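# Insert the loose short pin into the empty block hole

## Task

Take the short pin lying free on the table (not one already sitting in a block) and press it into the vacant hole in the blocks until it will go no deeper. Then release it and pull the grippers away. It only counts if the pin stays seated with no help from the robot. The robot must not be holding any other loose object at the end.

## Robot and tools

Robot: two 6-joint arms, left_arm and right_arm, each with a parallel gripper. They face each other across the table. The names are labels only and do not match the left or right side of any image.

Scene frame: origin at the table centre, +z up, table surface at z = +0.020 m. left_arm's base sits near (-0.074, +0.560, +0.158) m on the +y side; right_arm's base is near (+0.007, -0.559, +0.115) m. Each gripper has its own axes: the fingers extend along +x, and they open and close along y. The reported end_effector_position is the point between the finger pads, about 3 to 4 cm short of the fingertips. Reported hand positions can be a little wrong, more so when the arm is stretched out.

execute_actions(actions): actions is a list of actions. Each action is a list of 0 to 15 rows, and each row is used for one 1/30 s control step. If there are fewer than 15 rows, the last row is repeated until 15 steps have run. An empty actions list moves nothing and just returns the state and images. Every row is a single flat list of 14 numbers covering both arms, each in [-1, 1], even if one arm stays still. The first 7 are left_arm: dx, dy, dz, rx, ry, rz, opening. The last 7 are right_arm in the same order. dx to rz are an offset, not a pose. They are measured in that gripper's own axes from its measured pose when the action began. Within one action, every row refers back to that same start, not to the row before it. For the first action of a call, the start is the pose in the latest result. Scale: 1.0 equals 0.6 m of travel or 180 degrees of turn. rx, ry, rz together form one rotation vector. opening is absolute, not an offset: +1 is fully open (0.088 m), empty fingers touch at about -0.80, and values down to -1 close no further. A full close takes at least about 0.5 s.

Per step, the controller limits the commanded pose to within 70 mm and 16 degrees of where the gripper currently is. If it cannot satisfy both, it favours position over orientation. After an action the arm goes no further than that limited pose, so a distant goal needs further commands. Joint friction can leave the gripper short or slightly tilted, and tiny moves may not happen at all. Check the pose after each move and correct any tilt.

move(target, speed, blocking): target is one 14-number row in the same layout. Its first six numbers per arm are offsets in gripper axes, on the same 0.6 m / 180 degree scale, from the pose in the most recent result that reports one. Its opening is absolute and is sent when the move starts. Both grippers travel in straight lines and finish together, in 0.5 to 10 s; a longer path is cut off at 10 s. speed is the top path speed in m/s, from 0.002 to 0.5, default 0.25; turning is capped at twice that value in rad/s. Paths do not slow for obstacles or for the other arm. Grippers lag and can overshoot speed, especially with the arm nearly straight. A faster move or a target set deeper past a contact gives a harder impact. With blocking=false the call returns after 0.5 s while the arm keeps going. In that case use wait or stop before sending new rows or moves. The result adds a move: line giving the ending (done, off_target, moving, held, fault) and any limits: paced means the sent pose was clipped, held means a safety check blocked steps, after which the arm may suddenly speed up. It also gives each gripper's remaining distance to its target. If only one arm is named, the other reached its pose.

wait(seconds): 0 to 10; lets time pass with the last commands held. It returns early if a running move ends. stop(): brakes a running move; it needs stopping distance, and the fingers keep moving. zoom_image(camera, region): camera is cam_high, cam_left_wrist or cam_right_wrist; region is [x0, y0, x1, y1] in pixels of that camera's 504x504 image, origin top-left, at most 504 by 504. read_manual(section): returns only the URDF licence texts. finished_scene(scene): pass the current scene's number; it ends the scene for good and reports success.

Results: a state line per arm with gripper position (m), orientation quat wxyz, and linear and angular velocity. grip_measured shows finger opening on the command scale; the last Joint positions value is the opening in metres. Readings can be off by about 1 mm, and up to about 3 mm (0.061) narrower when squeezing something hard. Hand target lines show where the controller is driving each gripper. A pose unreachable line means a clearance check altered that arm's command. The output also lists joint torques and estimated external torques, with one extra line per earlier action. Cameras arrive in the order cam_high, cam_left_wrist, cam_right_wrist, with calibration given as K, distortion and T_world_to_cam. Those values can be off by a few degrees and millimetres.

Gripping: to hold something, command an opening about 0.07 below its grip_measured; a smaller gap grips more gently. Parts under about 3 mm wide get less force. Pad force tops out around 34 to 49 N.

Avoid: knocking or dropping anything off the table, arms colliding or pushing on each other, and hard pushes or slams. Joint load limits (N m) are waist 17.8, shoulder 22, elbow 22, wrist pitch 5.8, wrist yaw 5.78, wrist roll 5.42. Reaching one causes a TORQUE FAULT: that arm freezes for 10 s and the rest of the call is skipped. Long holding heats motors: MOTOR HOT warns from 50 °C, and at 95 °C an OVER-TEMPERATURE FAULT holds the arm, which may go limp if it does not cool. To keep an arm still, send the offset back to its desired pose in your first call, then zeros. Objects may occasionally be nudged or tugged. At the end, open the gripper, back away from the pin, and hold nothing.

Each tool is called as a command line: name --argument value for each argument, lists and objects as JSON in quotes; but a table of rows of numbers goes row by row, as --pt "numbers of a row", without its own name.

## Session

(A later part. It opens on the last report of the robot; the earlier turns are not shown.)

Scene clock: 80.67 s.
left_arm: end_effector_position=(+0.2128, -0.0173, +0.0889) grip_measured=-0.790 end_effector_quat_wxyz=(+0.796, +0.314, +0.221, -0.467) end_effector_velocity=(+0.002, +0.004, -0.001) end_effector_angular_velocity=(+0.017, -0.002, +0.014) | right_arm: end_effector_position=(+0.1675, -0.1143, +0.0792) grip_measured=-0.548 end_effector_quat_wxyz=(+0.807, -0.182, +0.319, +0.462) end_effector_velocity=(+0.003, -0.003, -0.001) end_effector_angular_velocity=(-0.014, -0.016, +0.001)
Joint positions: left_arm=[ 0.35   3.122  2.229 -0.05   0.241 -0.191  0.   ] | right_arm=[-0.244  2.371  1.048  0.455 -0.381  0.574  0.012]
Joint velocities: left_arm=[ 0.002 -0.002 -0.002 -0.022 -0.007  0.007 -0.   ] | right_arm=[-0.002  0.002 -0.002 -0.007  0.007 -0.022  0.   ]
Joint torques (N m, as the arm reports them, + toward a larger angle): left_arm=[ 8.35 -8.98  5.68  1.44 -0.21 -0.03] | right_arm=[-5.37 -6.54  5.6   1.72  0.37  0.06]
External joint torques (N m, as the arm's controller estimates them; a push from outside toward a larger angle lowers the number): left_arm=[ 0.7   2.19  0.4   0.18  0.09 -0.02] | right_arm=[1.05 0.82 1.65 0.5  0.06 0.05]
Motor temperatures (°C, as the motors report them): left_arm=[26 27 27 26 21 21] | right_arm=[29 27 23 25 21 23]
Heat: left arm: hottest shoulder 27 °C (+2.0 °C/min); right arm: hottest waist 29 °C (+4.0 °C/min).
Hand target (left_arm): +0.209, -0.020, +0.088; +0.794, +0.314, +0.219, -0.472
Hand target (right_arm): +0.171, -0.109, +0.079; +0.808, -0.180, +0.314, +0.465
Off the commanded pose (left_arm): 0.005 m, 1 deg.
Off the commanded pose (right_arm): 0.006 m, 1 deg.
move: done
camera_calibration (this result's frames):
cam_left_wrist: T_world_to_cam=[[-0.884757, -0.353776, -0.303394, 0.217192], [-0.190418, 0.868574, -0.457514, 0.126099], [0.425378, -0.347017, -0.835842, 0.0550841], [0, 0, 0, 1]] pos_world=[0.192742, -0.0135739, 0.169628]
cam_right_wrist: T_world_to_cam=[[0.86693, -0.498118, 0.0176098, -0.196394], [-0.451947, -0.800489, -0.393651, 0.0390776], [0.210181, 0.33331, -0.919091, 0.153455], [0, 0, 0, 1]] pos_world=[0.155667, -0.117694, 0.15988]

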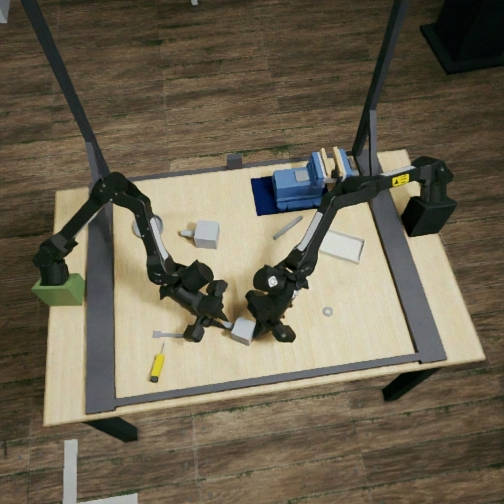

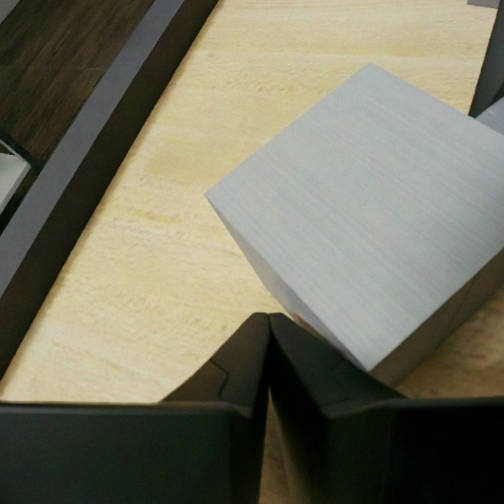

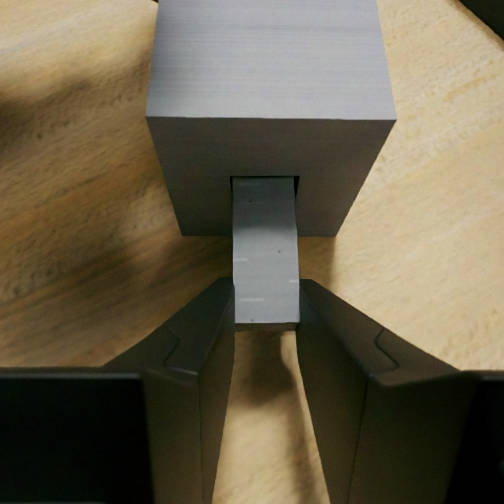

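Bottomed.

move --target '[0,0,0,0,0,0,-0.8,0,0,0,0,0,0,0]'

move --target '[-0.15,0.03,0,0,0,0,-0.8,-0.15,0,0,0,0,0,0]' --speed 0.15

finished_scene --scene 1

Scene clock: 81.50 s.
left_arm: end_effector_position=(+0.2130, -0.0168, +0.0887) grip_measured=-0.790 end_effector_quat_wxyz=(+0.796, +0.314, +0.222, -0.467) end_effector_velocity=(+0.001, -0.000, +0.002) end_effector_angular_velocity=(-0.003, -0.011, +0.018) | right_arm: end_effector_position=(+0.1675, -0.1138, +0.0795) grip_measured=-0.003 end_effector_quat_wxyz=(+0.807, -0.181, +0.318, +0.463) end_effector_velocity=(-0.000, -0.004, -0.002) end_effector_angular_velocity=(-0.011, +0.005, +0.000)
Joint positions: left_arm=[ 0.351  3.122  2.229 -0.052  0.241 -0.191  0.   ] | right_arm=[-0.244  2.371  1.049  0.456 -0.381  0.574  0.039]
Joint velocities: left_arm=[-0.002 -0.002  0.002 -0.007 -0.022 -0.007 -0.   ] | right_arm=[-0.002 -0.002 -0.007 -0.007 -0.007 -0.007  0.001]
Joint torques (N m, as the arm reports them, + toward a larger angle): left_arm=[ 9.04 -8.99  5.75  1.06 -0.36 -0.04] | right_arm=[-5.35 -8.75  3.43  1.24  0.26  0.02]
External joint torques (N m, as the arm's controller estimates them; a push from outside toward a larger angle lowers the number): left_arm=[ 1.36  2.13  0.5  -0.19 -0.05 -0.02] | right_arm=[ 1.15 -1.24 -0.6  -0.02 -0.05  0.01]
Motor temperatures (°C, as the motors report them): left_arm=[26 28 27 26 21 21] | right_arm=[29 27 23 25 21 23]
Heat: left arm: hottest shoulder 28 °C (+3.0 °C/min); right arm: hottest waist 29 °C (+4.0 °C/min).
Hand target (left_arm): +0.213, -0.017, +0.089; +0.796, +0.314, +0.221, -0.467
Hand target (right_arm): +0.168, -0.114, +0.079; +0.807, -0.182, +0.319, +0.462
Off the commanded pose (left_arm): 0.001 m, 0 deg.
Off the commanded pose (right_arm): 0.001 m, 0 deg.
move: done
camera_calibration (this result's frames):
cam_left_wrist: T_world_to_cam=[[-0.884442, -0.354741, -0.303184, 0.217397], [-0.192181, 0.868941, -0.45608, 0.125929], [0.425239, -0.34511, -0.836702, 0.0551305], [0, 0, 0, 1]] pos_world=[0.193033, -0.0132787, 0.169473]
cam_right_wrist: T_world_to_cam=[[0.867508, -0.497115, 0.0174864, -0.1961], [-0.450749, -0.800489, -0.395022, 0.0395227], [0.210369, 0.334803, -0.918505, 0.153642], [0, 0, 0, 1]] pos_world=[0.155612, -0.117287, 0.160163]

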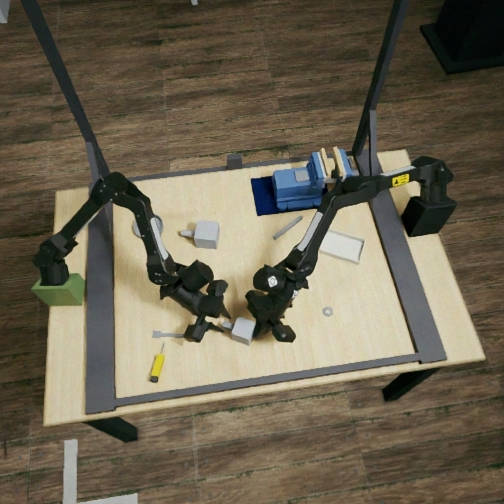

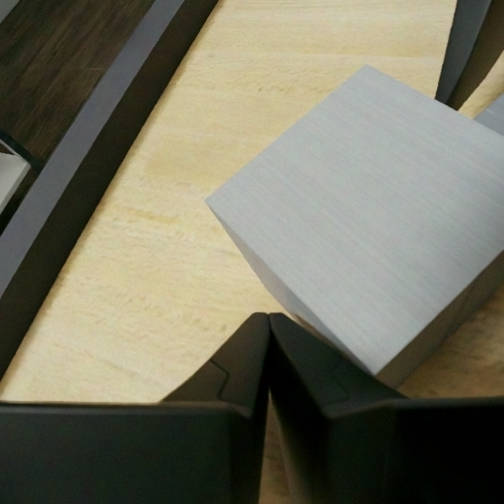

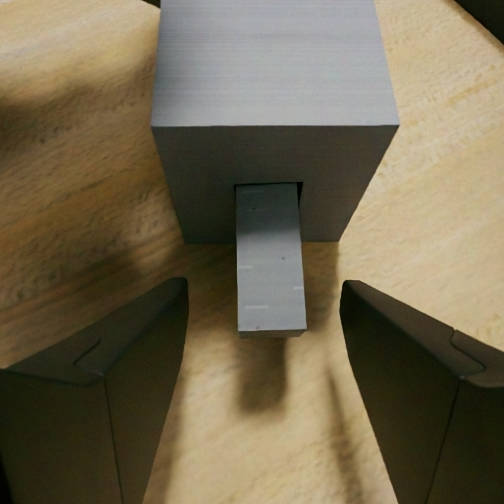

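Scene clock: 82.77 s.
left_arm: end_effector_position=(+0.1903, +0.0435, +0.1470) grip_measured=-0.790 end_effector_quat_wxyz=(+0.797, +0.316, +0.226, -0.464) end_effector_velocity=(-0.002, -0.000, +0.003) end_effector_angular_velocity=(-0.008, -0.004, +0.004) | right_arm: end_effector_position=(+0.1362, -0.1686, +0.1402) grip_measured=-0.002 end_effector_quat_wxyz=(+0.808, -0.181, +0.316, +0.462) end_effector_velocity=(-0.000, +0.000, +0.004) end_effector_angular_velocity=(+0.003, -0.001, +0.006)
Joint positions: left_arm=[ 0.43   2.763  1.704  0.088  0.284 -0.123  0.   ] | right_arm=[-0.347  2.043  0.817  0.327 -0.442  0.489  0.039]
Joint velocities: left_arm=[-0.002 -0.012 -0.012  0.007 -0.007 -0.007  0.   ] | right_arm=[-0.007 -0.007  0.002 -0.007 -0.007 -0.007 -0.   ]
Joint torques (N m, as the arm reports them, + toward a larger angle): left_arm=[ 8.48 -9.44  4.28  1.08 -0.2   0.08] | right_arm=[-4.51 -7.96  3.28  1.2   0.07 -0.06]
External joint torques (N m, as the arm's controller estimates them; a push from outside toward a larger angle lowers the number): left_arm=[ 1.68  0.54 -0.87 -0.21  0.07  0.1 ] | right_arm=[ 0.81 -2.09 -1.41 -0.1  -0.19 -0.07]
Motor temperatures (°C, as the motors report them): left_arm=[27 28 27 26 21 21] | right_arm=[29 28 23 25 21 23]
Heat: left arm: hottest shoulder 28 °C (+3.0 °C/min); right arm: hottest waist 29 °C (+4.0 °C/min).
Hand target (left_arm): +0.188, +0.043, +0.153; +0.797, +0.315, +0.222, -0.466
Hand target (right_arm): +0.134, -0.171, +0.140; +0.807, -0.181, +0.318, +0.463
Off the commanded pose (left_arm): 0.006 m, 1 deg.
Off the commanded pose (right_arm): 0.003 m, 0 deg.
move: done
camera_calibration (this result's frames):
cam_left_wrist: T_world_to_cam=[[-0.882764, -0.358111, -0.304113, 0.236392], [-0.19848, 0.870964, -0.449474, 0.0959329], [0.425833, -0.336419, -0.839933, 0.134334], [0, 0, 0, 1]] pos_world=[0.170515, 0.0462928, 0.227841]
cam_right_wrist: T_world_to_cam=[[0.866185, -0.499358, 0.0191127, -0.19762], [-0.451478, -0.798383, -0.398436, 0.0064545], [0.214221, 0.33649, -0.916997, 0.233953], [0, 0, 0, 1]] pos_world=[0.123972, -0.172253, 0.220883]

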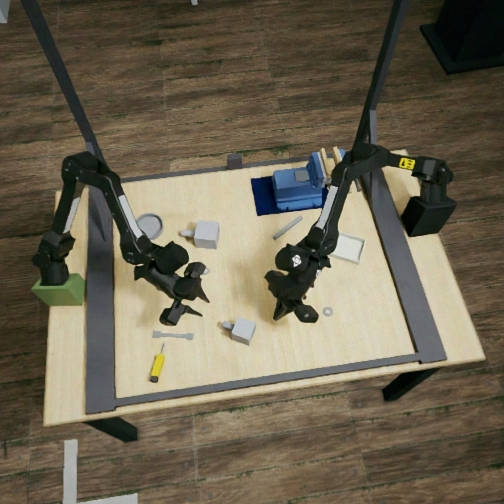

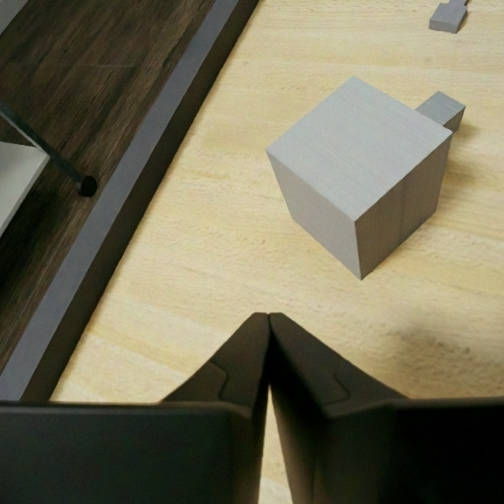

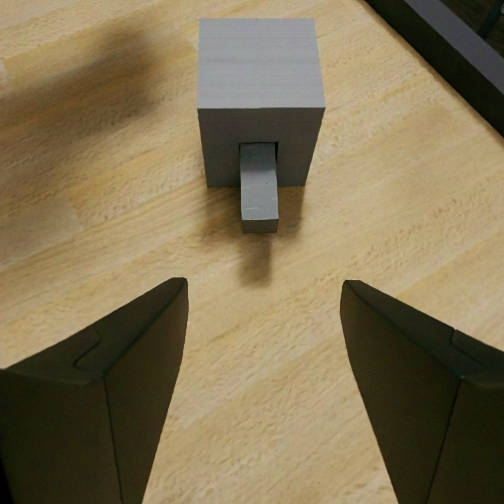

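The scene is finished: the task was done.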